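# Stack the black plate onto the white plate

## Task

Set the black plate down on top of the white plate so that no part of it sticks out beyond the white plate's rim. It has to stay there by itself, not because a cup or arm is still holding it. When it is placed, release suction and move the tool away from it.

## Robot and tools

ROBOT. There are two 7-joint Kinova Gen3 arms, left_arm and right_arm. Each ends in a vacuum tool with a suction cup. Their bases sit on the table plane: left_arm at (+0.014, +0.361, 0) and right_arm at (+0.046, -0.416, 0), both turned only slightly about z. Joint ranges (rad): waist, upper arm roll, forearm roll and wrist roll -6.283 to 6.283; shoulder -2.250 to 2.250; elbow -2.580 to 2.580; wrist pitch -2.100 to 2.100. Load limits (N m): 49.6 for waist, shoulder, upper arm roll and elbow, and 31.2 for the three wrist joints. If contact torque reaches a limit, that arm halts for 10 s and drops the rest of the call.

FRAME. Every pose is in one scene frame. Its origin is on the table top midway between the arms. +x points out across the table, +z points up, and left_arm is on the +y side. 'Left' and 'right' are arm names only, not image sides. The cup point is the centre of the cup rim, and the cup opens along the cup point's own +z axis. For a cup facing straight down, use a quaternion such as (0, 1, 0, 0), or that rotated about vertical. From about 7 cm behind the rim the tool body and wrist camera stick out up to about 8 cm sideways. Reported positions can be a little off, more so when the arm is stretched far.

ROW FORMAT. Every command uses a row of 16 numbers covering both arms, even if only one moves. Left: x, y, z (metres, absolute target in the scene frame), qw, qx, qy, qz (w first), suction. Then the same 8 numbers for right. Suction runs from -1 to 1: 1 means full vacuum (about 55 kPa below ambient), smaller values ask for that fraction, and 0.05 or less switches it off. It keeps its last value, so resend each arm's current suction; a 0 there is an order to switch off. To hold an arm still, resend the whole pose from the last result taken before it stopped. To keep an orientation, resend the same quaternion rather than the drifting one in results. A call is refused, and nothing is sent, if any target lies more than 0.6 m from that arm's last reported position along any of its cup-point axes.

TOOLS.
execute_actions: 'actions' holds zero or one item. An empty list just returns the state. An action {'rows': [...], 'steps': n} has up to 15 rows and n up to 15 (default 15). Each row lasts one 1/30 s step, and the last row repeats to fill the steps. A wait {'steps': n} sends nothing and returns after n steps (at most 300) counted from the previous result; your reply time counts toward them. 'pictures' (true/false) chooses whether images come back; by default they do.
move: 'target' is one 16-number row. 'speed' is each arm's top path speed in m/s, 0.002 to 0.5 (default 0.25); turning is limited to twice that in rad/s. Both cup points follow straight paths to their targets and finish together, taking 0.5 to 10 s; longer moves stop short after 10 s. Paths ignore obstacles and the other arm, and real motion can lag, wander or overshoot the set speed, mostly near full reach. Suction values are applied at the start. The result adds a 'move:' line giving the ending (done, off_target, moving, held, fault), any limits (paced = target clipped; held = some steps blocked, after which the arm may speed up), and each cup point's distance from its target. Faster contact means a harder hit, and aiming deeper past a surface means a harder push.
wait: 'seconds' 0 to 10; sends nothing new.
zoom_image: 'camera' is one of cam_head_left, cam_head_right, cam_left_wrist, cam_right_wrist. 'region' is [x0, y0, x1, y1] in pixels from the top-left, at most 504 by 504. It shows an enlarged part of that camera's latest image.
read_manual: returns only licence text; it never moves anything.
finished_scene: 'scene' is the number of the scene now running. It ends that scene for good and reports whether the goal was met.

MOTION LIMITS. On every step the commanded pose is clipped to within 70 mm and 16 degrees of the measured pose, and position wins over orientation when both cannot be met. After an action ends, each arm continues only to its last clipped pose, so long trips need more calls. Check the result and send the remainder. Elbows never lock fully straight.

RESULTS. The state line 'left_arm: … | right_arm: …' gives each cup point's position and quaternion. suction_measured is the vacuum reached: near 0 with no seal; on a sealed, airtight surface it settles up to 0.15 below the commanded value and may dip 0.04 between pump cycles. part_present turns 1 at 0.50 and back to 0 below 0.45. 'pose unreachable' means the clearance check altered or blocked that arm's command, and HELD marks the steps where this happened. 'Hand target' shows where the controller now drives each cup. MOTOR HOT appears from 60 °C; at 75 °C an OVER-TEMPERATURE FAULT makes that arm sag, so avoid holding loads for long.

CAMERAS. There are four 896x504 images: two head cameras above and behind the table at about z = 1.01 m looking down, and one camera on each wrist. Calibration (K, distortion, T_world_to_cam) is provided and may be off by a few degrees and millimetres.

GRIPPING. The rim is 29 mm wide. With suction on, press it onto a smooth, flat patch of the black plate so it touches all round, away from the plate's edge, holes or seams. The cup shortens up to about 10 mm under vacuum, so the held plate rides closer to the tool. Vacuum alone can lift a resting object. To release, lower the plate until it rests on the white plate, switch suction off, then lift at least 15 mm. If the cup seals on the table, switch suction off to free it.

SUGGESTED ORDER. Look, locate both plates in the images, approach the black plate from above with the cup facing down, descend slowly, seal, lift, carry it over the white plate's centre, lower gently, release, retreat, confirm it lies fully inside the white plate and stays put, then call finished_scene.

AVOID. Dropping the plate, fast impacts, pressing hard, letting the arms hit or push each other, and pushing or knocking anything off the table. Loose objects can sometimes be nudged by outside disturbances, so check again before finishing.

Each tool is called after ">>>" in YAML: its name, and indented under it one key for each argument.

## Session

>>> execute_actions:
  actions: []

Scene clock: 0.00 s of 4900.00 s.
left_arm: end_effector_position=(+0.4623, +0.3188, +0.2064) suction_measured=0.00 part_present=0 end_effector_quat_wxyz=(-0.000, -0.211, +0.977, +0.001) | right_arm: end_effector_position=(+0.4915, -0.4687, +0.2061) suction_measured=0.00 part_present=0 end_effector_quat_wxyz=(-0.002, +0.317, +0.948, +0.001)
Joint positions: left_arm=[-0.056  0.435  0.001  1.655 -0.002  1.052 -2.675] | right_arm=[-0.054  0.433 -0.003  1.659 -0.003  1.053  2.563]
Joint velocities: left_arm=[ 0.001  0.    -0.002  0.    -0.     0.    -0.   ] | right_arm=[ 0.     0.    -0.     0.002  0.     0.    -0.   ]
Motor temperatures (°C, as the motors report them): left_arm=[30 30 25 27 34 33 40] | right_arm=[27 27 27 30 38 41 41]
Hand target (left_arm): +0.462, +0.319, +0.206; -0.000, -0.211, +0.977, +0.001
Hand target (right_arm): +0.492, -0.469, +0.206; -0.002, +0.317, +0.948, +0.001
camera_calibration (this result's frames):
cam_left_wrist: T_world_to_cam=[[0.423819, -0.904492, -0.0476634, 0.110241], [-0.84266, -0.413049, 0.34542, 0.459469], [-0.332117, -0.106231, -0.937237, 0.475002], [0, 0, 0, 1]] pos_world=[0.49821, 0.339955, 0.291734]
cam_right_wrist: T_world_to_cam=[[-0.558488, -0.829437, 0.0112066, -0.110879], [-0.763214, 0.519097, 0.384762, 0.547657], [-0.324953, 0.206332, -0.922948, 0.546265], [0, 0, 0, 1]] pos_world=[0.533566, -0.488966, 0.294699]

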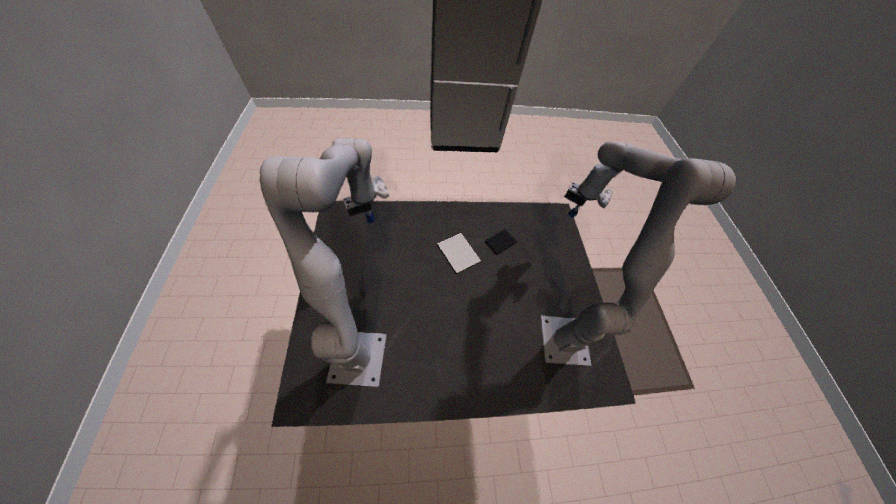

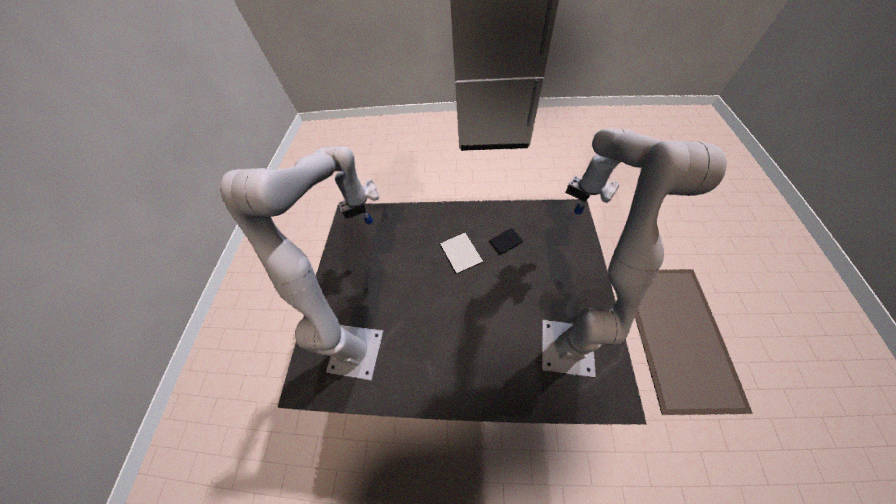

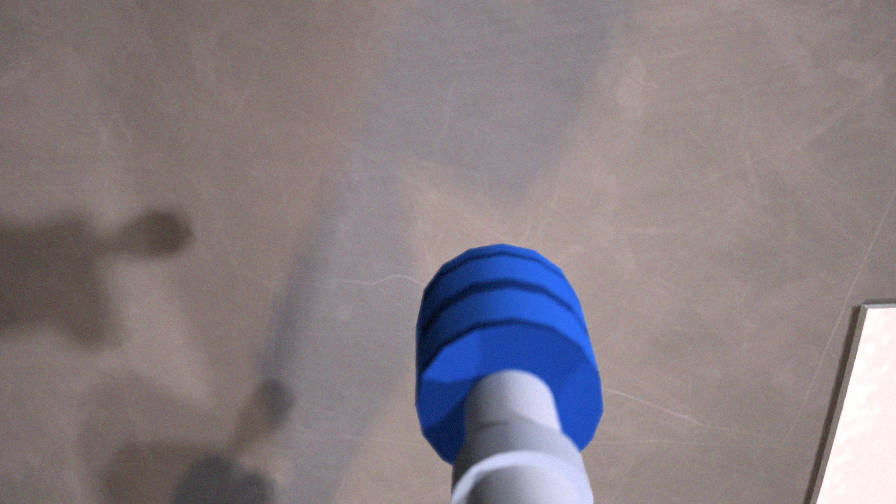

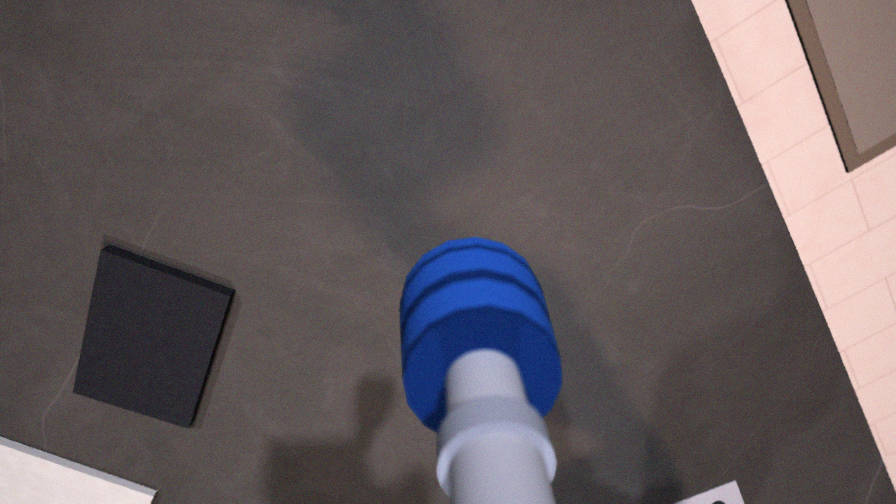

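>>> zoom_image:
  camera: "cam_head_right"
  region: [420, 210, 560, 300]

>>> zoom_image:
  camera: "cam_head_left"
  region: [420, 210, 560, 300]

Region (420, 210, 560, 300) of cam_head_right's 896x504 image, scaled by 3.600, with more detail than that image has; it fills the top 324 rows of this view, and the rest is white.

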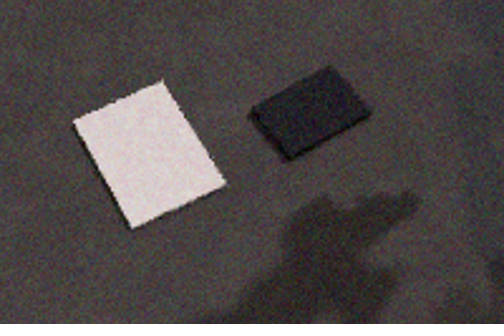

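Region (420, 210, 560, 300) of cam_head_left's 896x504 image, scaled by 3.600, with more detail than that image has; it fills the top 324 rows of this view, and the rest is white.

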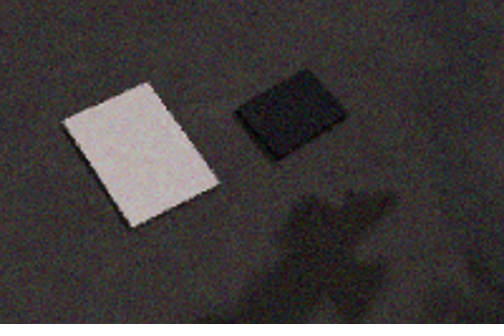

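>>> move:
  target: [0.4623,0.3188,0.2064,0,-0.211,0.977,0,0,0.47,-0.20,0.13,0,0.492,0.87,0,0]
  speed: 0.4

Scene clock: 2.83 s of 4900.00 s.
left_arm: end_effector_position=(+0.4623, +0.3188, +0.2064) suction_measured=0.00 part_present=0 end_effector_quat_wxyz=(+0.000, -0.211, +0.977, +0.000) | right_arm: end_effector_position=(+0.4692, -0.2010, +0.1301) suction_measured=0.00 part_present=0 end_effector_quat_wxyz=(-0.000, +0.493, +0.870, -0.001)
Joint positions: left_arm=[-0.057  0.434  0.001  1.656 -0.     1.051 -2.676] | right_arm=[-0.644  0.587  0.001  1.678  0.001  0.879  1.589]
Joint velocities: left_arm=[ 0.001  0.     0.001  0.    -0.001 -0.001  0.   ] | right_arm=[-0.001  0.002 -0.002 -0.     0.002  0.    -0.001]
Motor temperatures (°C, as the motors report them): left_arm=[30 30 25 27 34 33 40] | right_arm=[27 27 27 30 38 41 41]
Hand target (left_arm): +0.462, +0.319, +0.206; +0.000, -0.211, +0.977, +0.000
Hand target (right_arm): +0.469, -0.201, +0.130; -0.000, +0.493, +0.870, -0.001
Off the commanded pose (left_arm): 0.000 m, 0 deg.
Off the commanded pose (right_arm): 0.001 m, 0 deg.
move: done
camera_calibration (this result's frames):
cam_left_wrist: T_world_to_cam=[[0.424057, -0.904456, -0.0462043, 0.109765], [-0.84286, -0.412813, 0.345214, 0.459553], [-0.331304, -0.107447, -0.937386, 0.475054], [0, 0, 0, 1]] pos_world=[0.498179, 0.34003, 0.291737]
cam_right_wrist: T_world_to_cam=[[-0.829414, -0.558435, 0.0149245, 0.280673], [-0.512046, 0.770652, 0.379347, 0.35432], [-0.223342, 0.306993, -0.925134, 0.386462], [0, 0, 0, 1]] pos_world=[0.500535, -0.234961, 0.21893]

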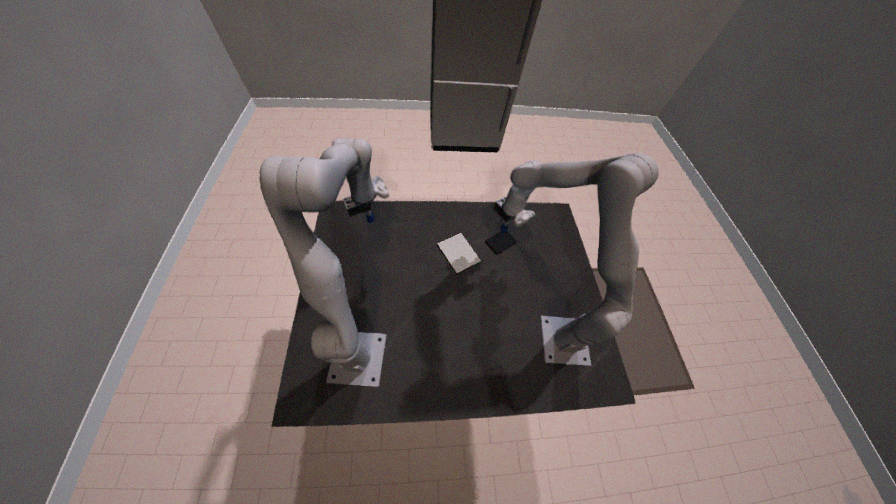

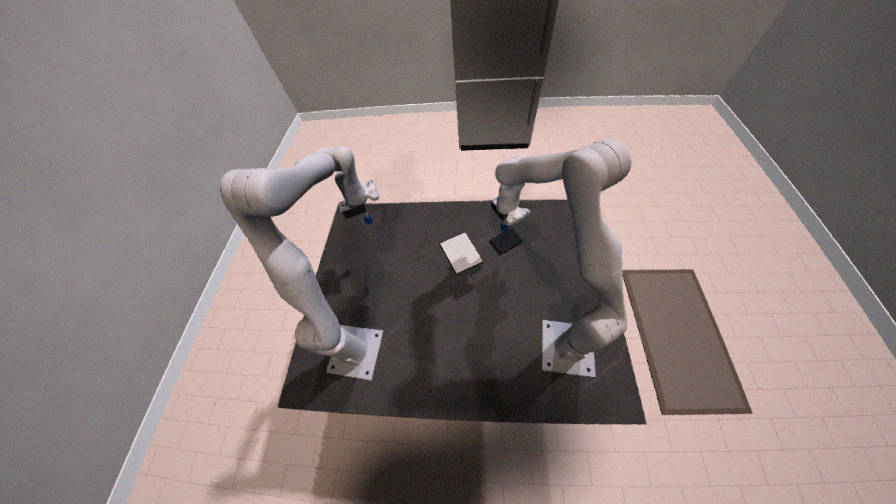

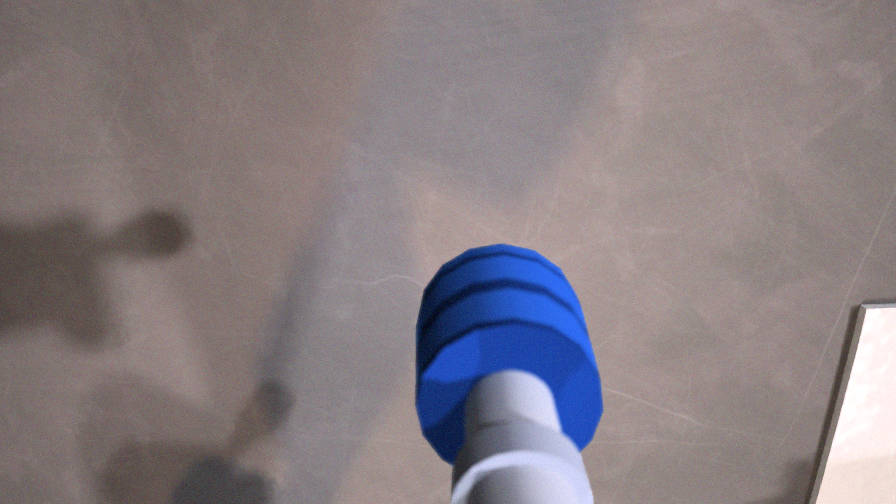

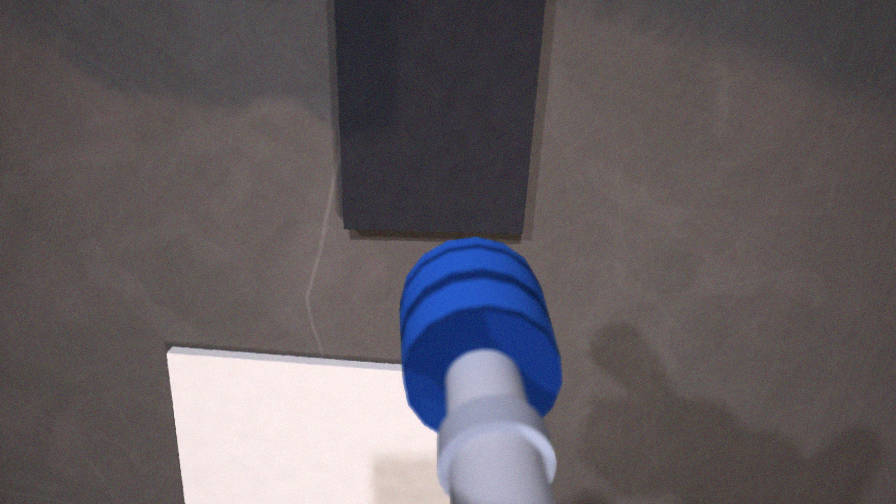

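>>> move:
  target: [0.4623,0.3188,0.2064,0,-0.211,0.977,0,0,0.49,-0.21,0.04,0,0.492,0.87,0,1]
  speed: 0.2

Scene clock: 4.80 s of 4900.00 s.
left_arm: end_effector_position=(+0.4623, +0.3188, +0.2064) suction_measured=0.00 part_present=0 end_effector_quat_wxyz=(+0.000, -0.211, +0.977, -0.000) | right_arm: end_effector_position=(+0.4899, -0.2100, +0.0403) suction_measured=0.00 part_present=0 end_effector_quat_wxyz=(+0.000, +0.493, +0.870, +0.000)
Joint positions: left_arm=[-0.057  0.434  0.001  1.656 -0.     1.051 -2.676] | right_arm=[-0.604  0.764 -0.002  1.698  0.002  0.679  1.625]
Joint velocities: left_arm=[-0.001  0.001  0.001 -0.    -0.001 -0.     0.   ] | right_arm=[ 0.001  0.005 -0.     0.001 -0.    -0.001  0.   ]
Motor temperatures (°C, as the motors report them): left_arm=[30 30 25 27 34 33 40] | right_arm=[27 27 27 30 38 41 41]
Hand target (left_arm): +0.462, +0.319, +0.206; -0.000, -0.211, +0.977, -0.000
Hand target (right_arm): +0.490, -0.210, +0.040; -0.000, +0.493, +0.870, +0.000
Off the commanded pose (left_arm): 0.000 m, 0 deg.
Off the commanded pose (right_arm): 0.000 m, 0 deg.
move: done
camera_calibration (this result's frames):
cam_left_wrist: T_world_to_cam=[[0.424057, -0.904456, -0.0462043, 0.109765], [-0.84286, -0.412812, 0.345216, 0.459552], [-0.331306, -0.107447, -0.937385, 0.475055], [0, 0, 0, 1]] pos_world=[0.49818, 0.34003, 0.291737]
cam_right_wrist: T_world_to_cam=[[-0.829261, -0.558736, 0.0118602, 0.294128], [-0.513019, 0.769484, 0.380402, 0.406055], [-0.221671, 0.309368, -0.924745, 0.310425], [0, 0, 0, 1]] pos_world=[0.521035, -0.244148, 0.129111]

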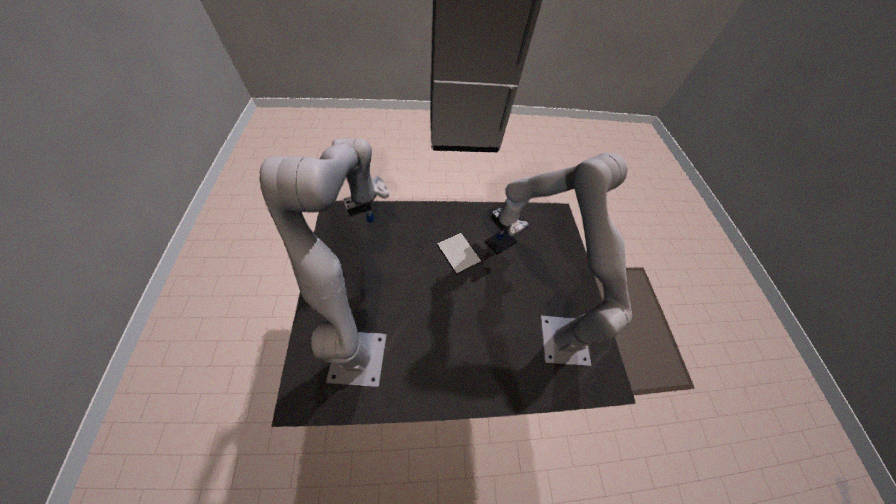

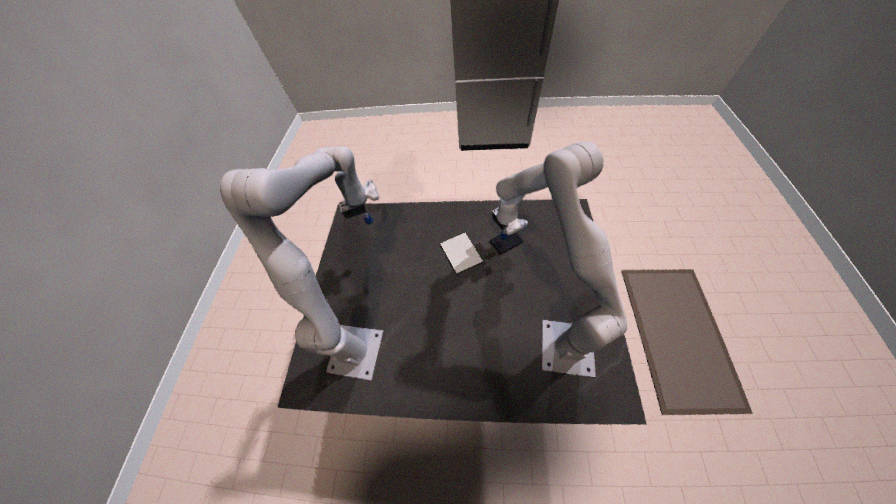

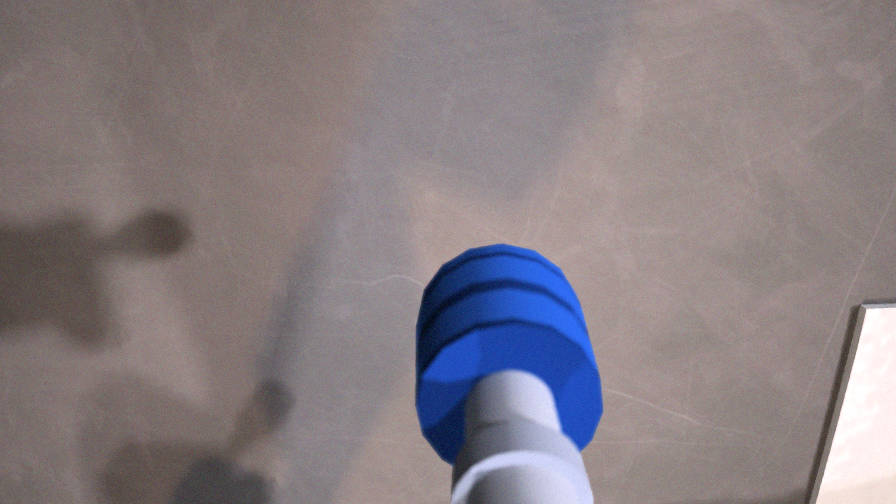

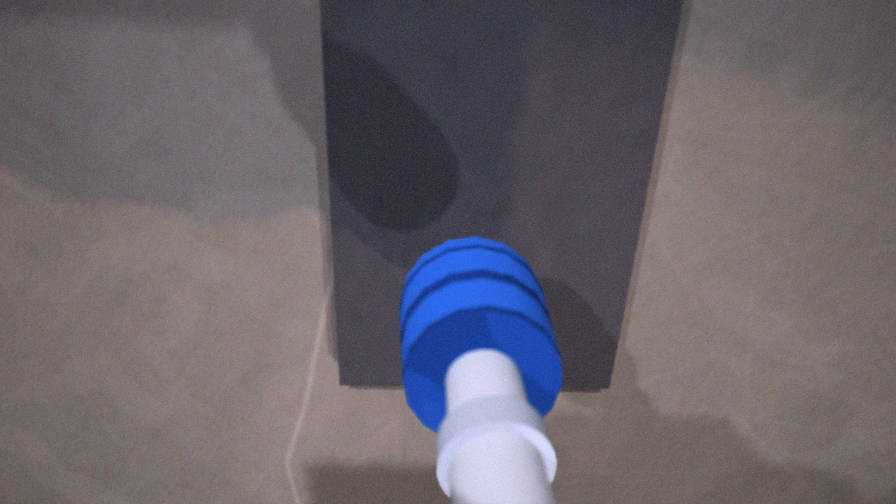

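>>> move:
  target: [0.4623,0.3188,0.2064,0,-0.211,0.977,0,0,0.493,-0.215,0.010,0,0.492,0.87,0,1]
  speed: 0.03

>>> move:
  target: [0.4623,0.3188,0.2064,0,-0.211,0.977,0,0,0.49,-0.20,0.09,0,0.492,0.87,0,1]
  speed: 0.1

Scene clock: 7.07 s of 4900.00 s.
left_arm: end_effector_position=(+0.4623, +0.3188, +0.2064) suction_measured=0.00 part_present=0 end_effector_quat_wxyz=(+0.000, -0.211, +0.977, -0.000) | right_arm: end_effector_position=(+0.4930, -0.2149, +0.0102) suction_measured=0.00 part_present=0 end_effector_quat_wxyz=(+0.000, +0.492, +0.870, +0.000)
Joint positions: left_arm=[-0.057  0.434  0.001  1.656 -0.     1.051 -2.676] | right_arm=[-0.592  0.822 -0.004  1.705  0.005  0.614  1.635]
Joint velocities: left_arm=[-0.    -0.     0.001 -0.001 -0.     0.     0.   ] | right_arm=[-0.001  0.003  0.     0.    -0.001 -0.     0.   ]
Motor temperatures (°C, as the motors report them): left_arm=[30 30 25 27 34 33 40] | right_arm=[27 27 27 30 38 41 41]
Hand target (left_arm): +0.462, +0.319, +0.206; -0.000, -0.211, +0.977, +0.000
Hand target (right_arm): +0.493, -0.215, +0.010; +0.000, +0.492, +0.870, +0.000
Off the commanded pose (left_arm): 0.000 m, 0 deg.
Off the commanded pose (right_arm): 0.000 m, 0 deg.
move: done
camera_calibration (this result's frames):
cam_left_wrist: T_world_to_cam=[[0.424057, -0.904456, -0.0462043, 0.109765], [-0.842859, -0.412813, 0.345216, 0.459552], [-0.331306, -0.107447, -0.937385, 0.475055], [0, 0, 0, 1]] pos_world=[0.49818, 0.34003, 0.291737]
cam_right_wrist: T_world_to_cam=[[-0.82902, -0.559087, 0.0121084, 0.294078], [-0.513292, 0.769351, 0.380302, 0.423044], [-0.221938, 0.309063, -0.924783, 0.284885], [0, 0, 0, 1]] pos_world=[0.524169, -0.249101, 0.0990109]

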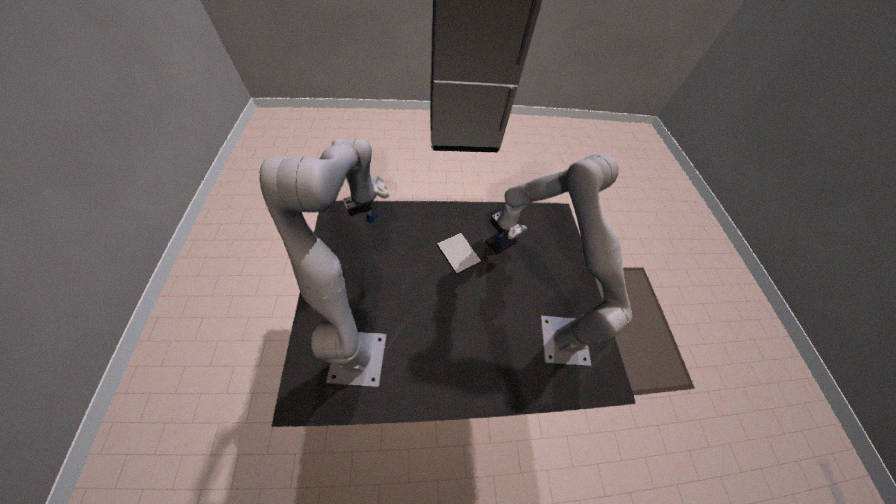

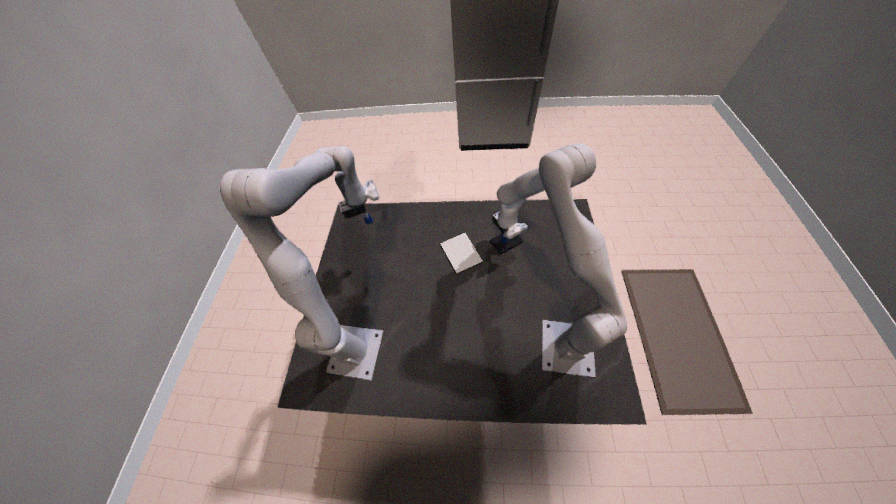

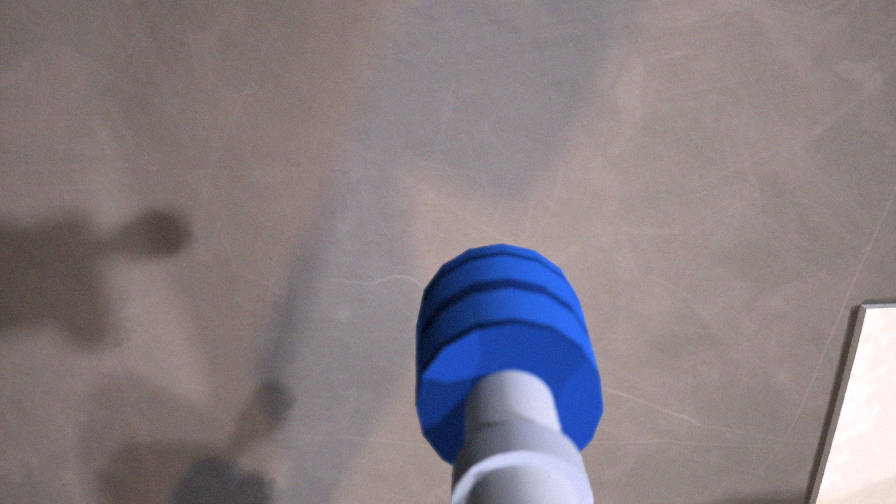

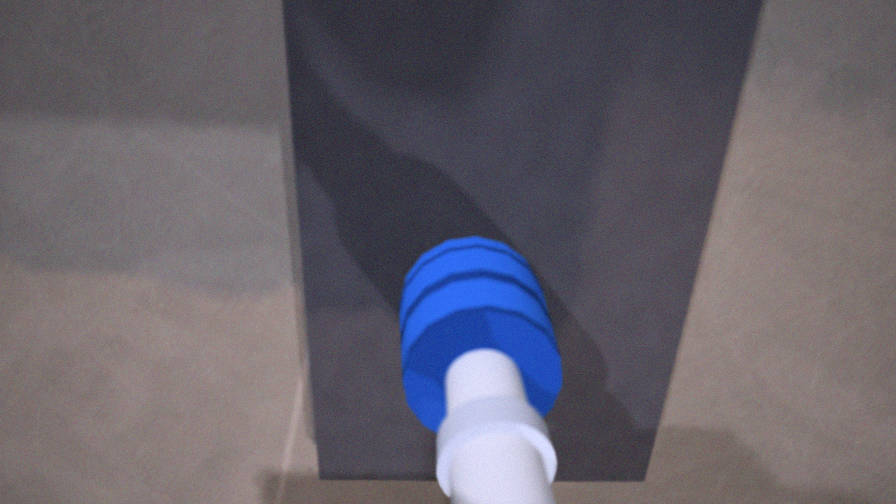

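Scene clock: 8.20 s of 4900.00 s.
left_arm: end_effector_position=(+0.4623, +0.3188, +0.2064) suction_measured=0.00 part_present=0 end_effector_quat_wxyz=(+0.000, -0.211, +0.977, -0.000) | right_arm: end_effector_position=(+0.4901, -0.2000, +0.0897) suction_measured=0.00 part_present=0 end_effector_quat_wxyz=(-0.000, +0.492, +0.871, -0.000)
Joint positions: left_arm=[-0.057  0.434  0.001  1.656 -0.     1.051 -2.676] | right_arm=[-0.624  0.685 -0.     1.649  0.     0.809  1.611]
Joint velocities: left_arm=[-0.001  0.001  0.     0.001 -0.    -0.001  0.   ] | right_arm=[-0.    -0.004 -0.001  0.001 -0.    -0.001 -0.   ]
Motor temperatures (°C, as the motors report them): left_arm=[30 30 25 27 34 33 40] | right_arm=[27 27 27 30 38 41 41]
Hand target (left_arm): +0.462, +0.319, +0.206; -0.000, -0.211, +0.977, -0.000
Hand target (right_arm): +0.490, -0.200, +0.090; -0.000, +0.492, +0.871, -0.000
Off the commanded pose (left_arm): 0.000 m, 0 deg.
Off the commanded pose (right_arm): 0.000 m, 0 deg.
move: done
camera_calibration (this result's frames):
cam_left_wrist: T_world_to_cam=[[0.424056, -0.904456, -0.0462044, 0.109766], [-0.84286, -0.412812, 0.345216, 0.459552], [-0.331306, -0.107447, -0.937385, 0.475055], [0, 0, 0, 1]] pos_world=[0.49818, 0.34003, 0.291737]
cam_right_wrist: T_world_to_cam=[[-0.828666, -0.559593, 0.0129917, 0.298697], [-0.513471, 0.769198, 0.380371, 0.379905], [-0.222846, 0.30853, -0.924743, 0.353478], [0, 0, 0, 1]] pos_world=[0.521362, -0.234132, 0.178491]

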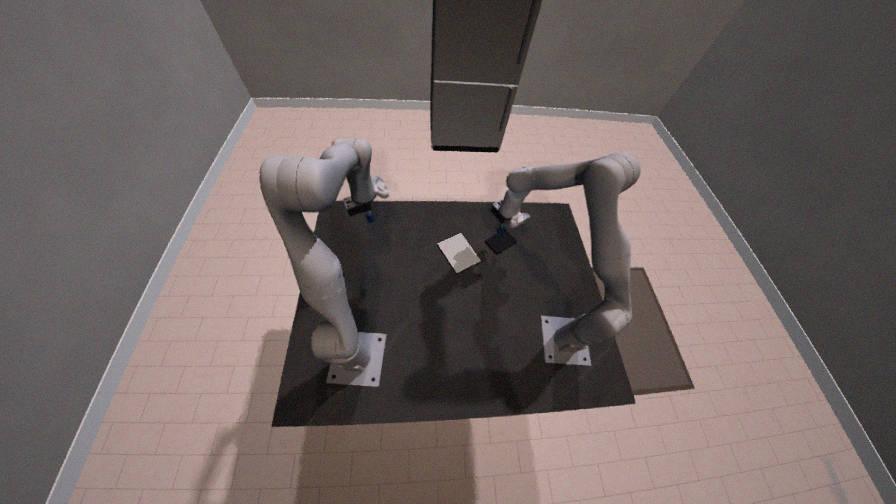

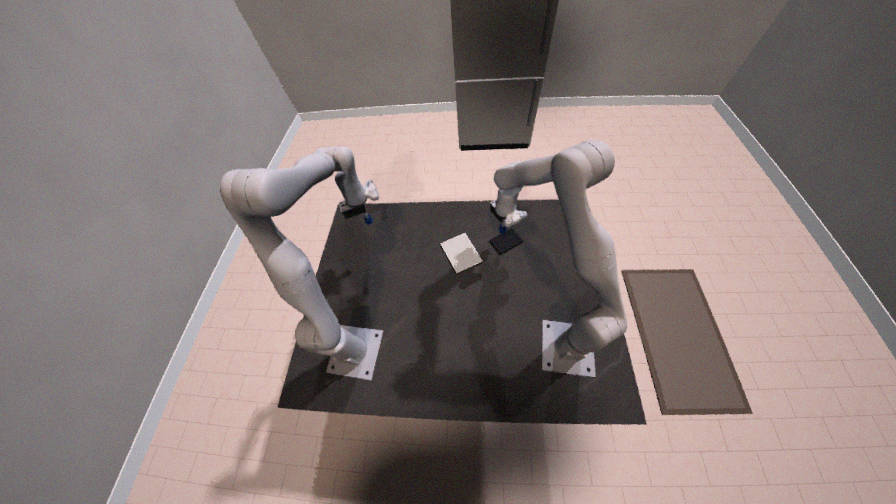

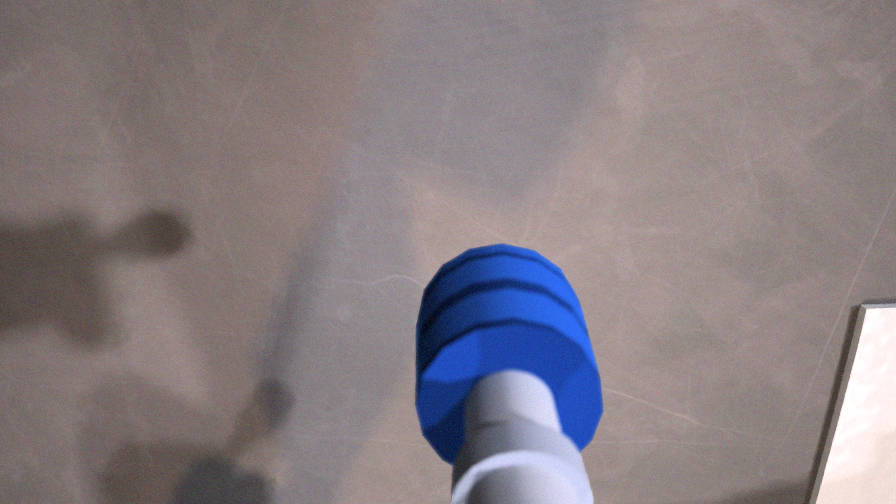

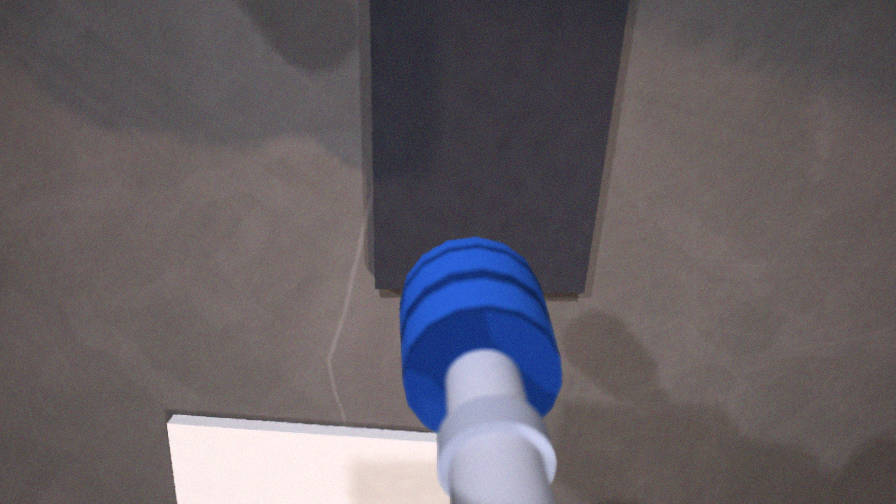

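>>> move:
  target: [0.4623,0.3188,0.2064,0,-0.211,0.977,0,0,0.493,-0.215,0.012,0,0.492,0.87,0,1]
  speed: 0.12

>>> move:
  target: [0.4623,0.3188,0.2064,0,-0.211,0.977,0,0,0.493,-0.215,0.001,0,0.492,0.87,0,1]
  speed: 0.02

>>> execute_actions:
  actions:
    - {"steps":10}
  pictures: false

Scene clock: 9.93 s of 4900.00 s.
left_arm: end_effector_position=(+0.4623, +0.3188, +0.2064) suction_measured=0.00 part_present=0 end_effector_quat_wxyz=(+0.000, -0.211, +0.977, -0.000) | right_arm: end_effector_position=(+0.4930, -0.2149, +0.0124) suction_measured=0.00 part_present=0 end_effector_quat_wxyz=(+0.000, +0.492, +0.870, +0.000)
Joint positions: left_arm=[-0.057  0.434  0.001  1.656 -0.     1.051 -2.676] | right_arm=[-0.592  0.818 -0.004  1.705  0.005  0.618  1.635]
Joint velocities: left_arm=[ 0.     0.    -0.    -0.001 -0.    -0.001  0.   ] | right_arm=[ 0.001  0.006  0.     0.001 -0.001  0.     0.   ]
Motor temperatures (°C, as the motors report them): left_arm=[30 30 25 27 34 33 40] | right_arm=[27 27 27 30 38 41 41]
Hand target (left_arm): +0.462, +0.319, +0.206; -0.000, -0.211, +0.977, +0.000
Hand target (right_arm): +0.493, -0.215, +0.012; +0.000, +0.493, +0.870, +0.000
Off the commanded pose (left_arm): 0.000 m, 0 deg.
Off the commanded pose (right_arm): 0.000 m, 0 deg.
move: done
camera_calibration (this result's frames):
cam_left_wrist: T_world_to_cam=[[0.424057, -0.904456, -0.0462043, 0.109765], [-0.842859, -0.412812, 0.345216, 0.459552], [-0.331306, -0.107447, -0.937385, 0.475055], [0, 0, 0, 1]] pos_world=[0.49818, 0.34003, 0.291737]
cam_right_wrist: T_world_to_cam=[[-0.829182, -0.558855, 0.011754, 0.294166], [-0.5132, 0.769441, 0.380244, 0.422141], [-0.221545, 0.30926, -0.924811, 0.286762], [0, 0, 0, 1]] pos_world=[0.524091, -0.249101, 0.101226]

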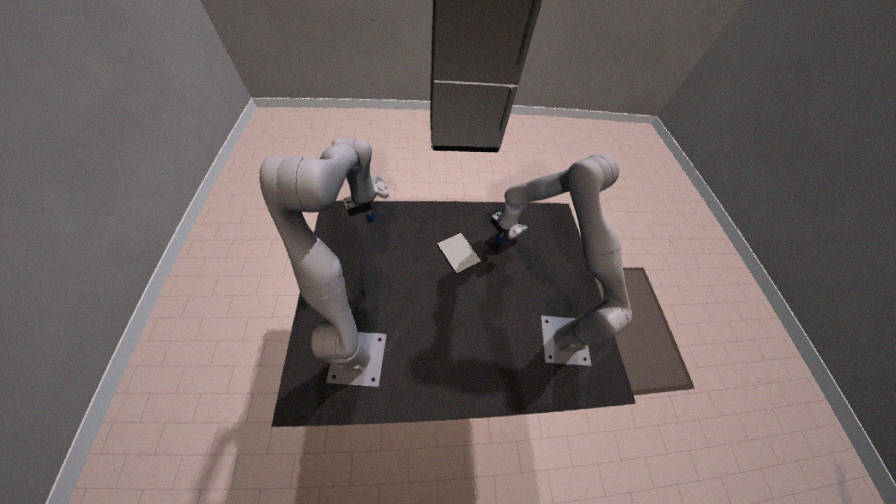

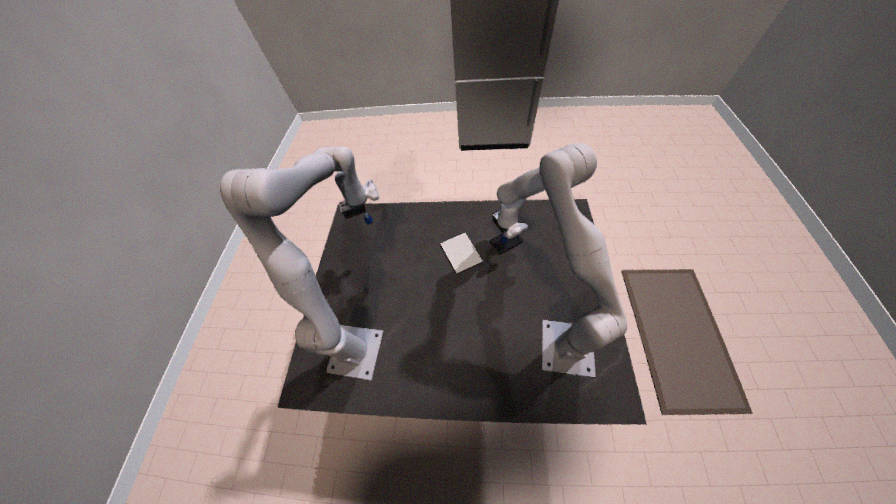

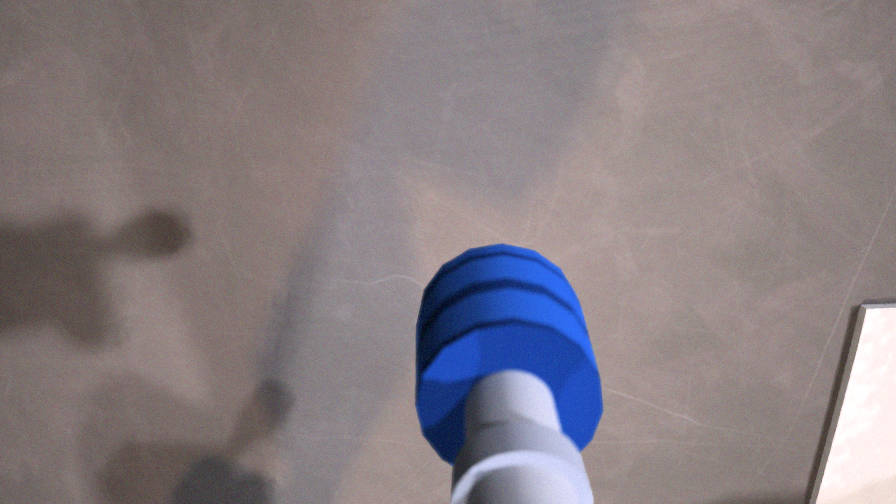

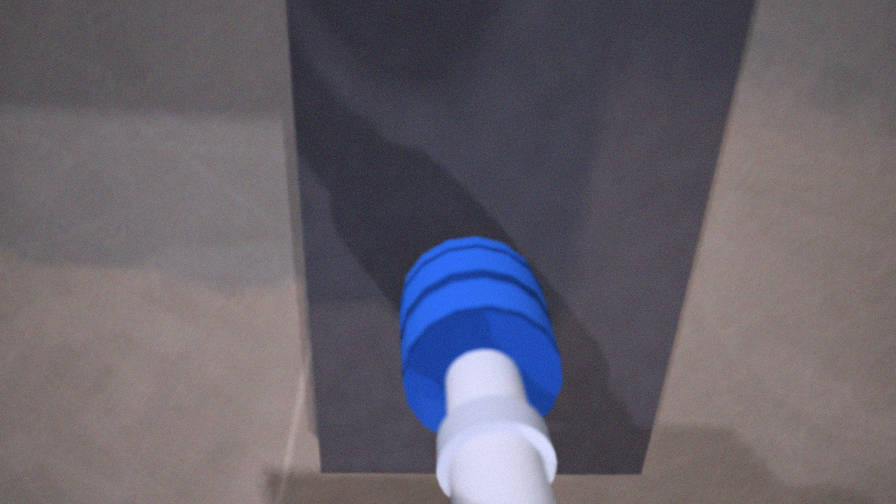

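Scene clock: 10.73 s of 4900.00 s.
left_arm: end_effector_position=(+0.4623, +0.3188, +0.2064) suction_measured=0.00 part_present=0 end_effector_quat_wxyz=(+0.000, -0.211, +0.977, -0.000) | right_arm: end_effector_position=(+0.4930, -0.2150, +0.0011) suction_measured=0.79 part_present=1 end_effector_quat_wxyz=(+0.000, +0.492, +0.870, +0.000)
Joint positions: left_arm=[-0.057  0.434  0.001  1.656 -0.     1.051 -2.676] | right_arm=[-0.592  0.84  -0.004  1.707  0.005  0.594  1.635]
Joint velocities: left_arm=[ 0.001  0.    -0.001  0.001 -0.001  0.001  0.   ] | right_arm=[ 0.     0.001  0.    -0.    -0.     0.     0.   ]
Motor temperatures (°C, as the motors report them): left_arm=[30 30 25 27 34 33 40] | right_arm=[27 27 27 30 38 41 41]
Hand target (left_arm): +0.462, +0.319, +0.206; -0.000, -0.211, +0.977, +0.000
Hand target (right_arm): +0.493, -0.215, +0.001; +0.000, +0.492, +0.870, -0.000
Off the commanded pose (left_arm): 0.000 m, 0 deg.
Off the commanded pose (right_arm): 0.000 m, 0 deg.
move: done
camera_calibration (this result's frames):
cam_left_wrist: T_world_to_cam=[[0.424057, -0.904456, -0.0462046, 0.109765], [-0.842859, -0.412813, 0.345216, 0.459552], [-0.331306, -0.107447, -0.937385, 0.475055], [0, 0, 0, 1]] pos_world=[0.49818, 0.34003, 0.291737]
cam_right_wrist: T_world_to_cam=[[-0.828982, -0.559138, 0.0123458, 0.29413], [-0.513266, 0.769368, 0.380303, 0.426547], [-0.222141, 0.308928, -0.924779, 0.276539], [0, 0, 0, 1]] pos_world=[0.524191, -0.249143, 0.089889]

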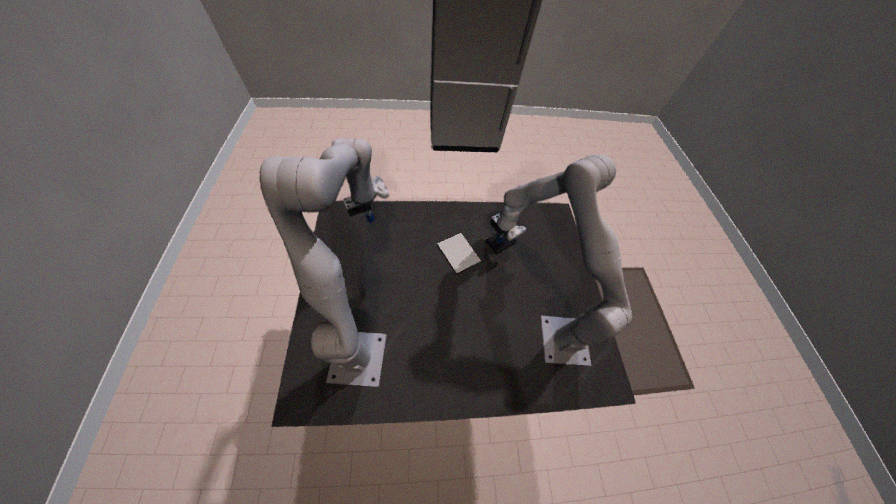

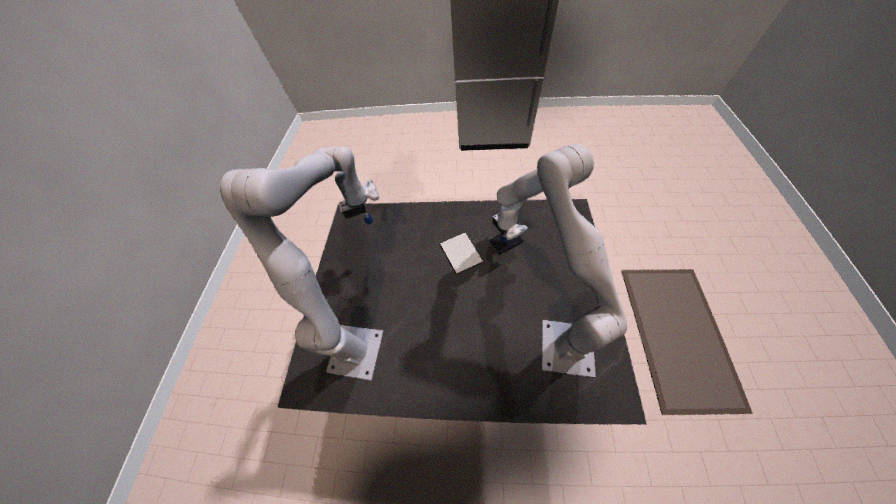

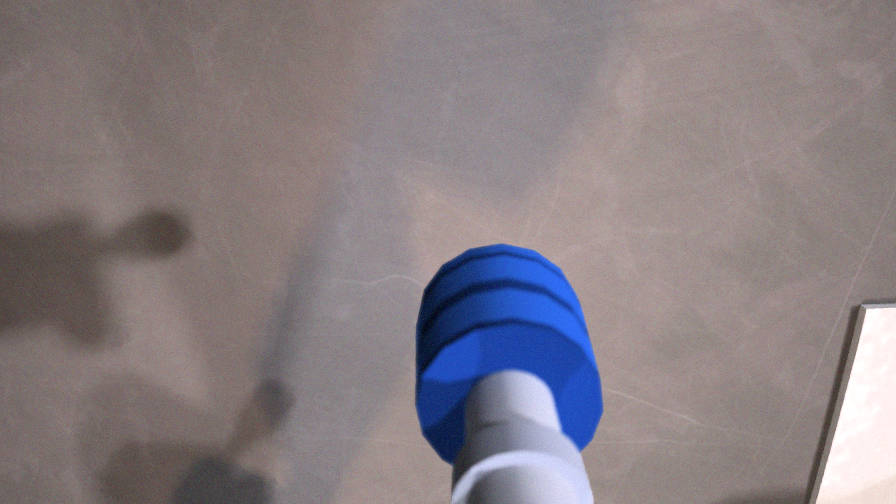

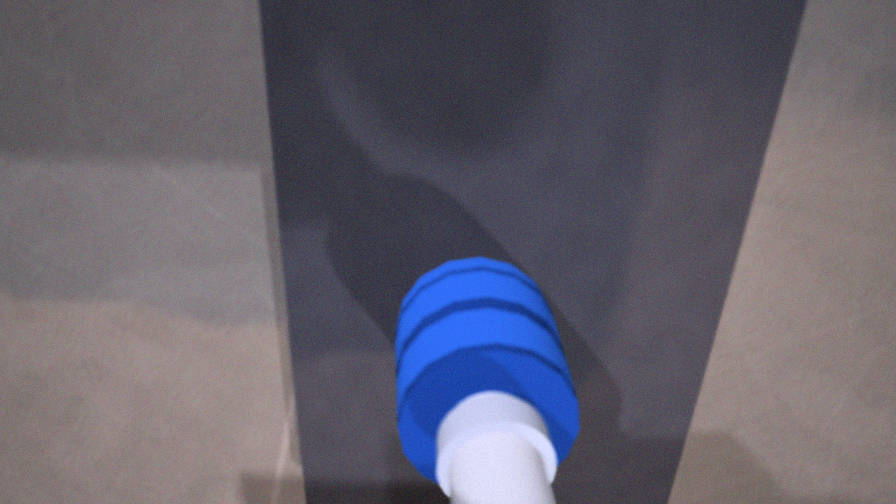

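Scene clock: 11.07 s of 4900.00 s.
left_arm: end_effector_position=(+0.4623, +0.3188, +0.2064) suction_measured=0.00 part_present=0 end_effector_quat_wxyz=(+0.000, -0.211, +0.977, -0.000) | right_arm: end_effector_position=(+0.4930, -0.2150, +0.0010) suction_measured=0.98 part_present=1 end_effector_quat_wxyz=(+0.000, +0.492, +0.870, +0.000)
Joint positions: left_arm=[-0.057  0.434  0.001  1.656 -0.     1.051 -2.676] | right_arm=[-0.592  0.841 -0.004  1.707  0.005  0.594  1.635]
Joint velocities: left_arm=[ 0.002  0.001  0.001 -0.    -0.    -0.     0.   ] | right_arm=[ 0.     0.     0.    -0.     0.001 -0.     0.   ]
Motor temperatures (°C, as the motors report them): left_arm=[30 30 25 27 34 33 40] | right_arm=[27 27 27 30 38 41 41]
Hand target (left_arm): +0.462, +0.319, +0.206; -0.000, -0.211, +0.977, +0.000
Hand target (right_arm): +0.493, -0.215, +0.001; +0.000, +0.492, +0.870, -0.000
Off the commanded pose (left_arm): 0.000 m, 0 deg.
Off the commanded pose (right_arm): 0.000 m, 0 deg.
Steps of this call (steps 1 to 10: nothing new was sent). Readings (end_effector_position | what the end effector reports):
1: left_arm (+0.4623, +0.3188, +0.2064) | right_arm (+0.4930, -0.2150, +0.0011) | left_arm suction_measured=0.00 part_present=0 | right_arm suction_measured=0.83 part_present=1
2: left_arm (+0.4623, +0.3188, +0.2064) | right_arm (+0.4930, -0.2150, +0.0011) | left_arm suction_measured=0.00 part_present=0 | right_arm suction_measured=0.85 part_present=1
4: left_arm (+0.4623, +0.3188, +0.2064) | right_arm (+0.4930, -0.2150, +0.0010) | left_arm suction_measured=0.00 part_present=0 | right_arm suction_measured=0.90 part_present=1
8: left_arm (+0.4623, +0.3188, +0.2064) | right_arm (+0.4930, -0.2150, +0.0010) | left_arm suction_measured=0.00 part_present=0 | right_arm suction_measured=0.96 part_present=1
10: the state above


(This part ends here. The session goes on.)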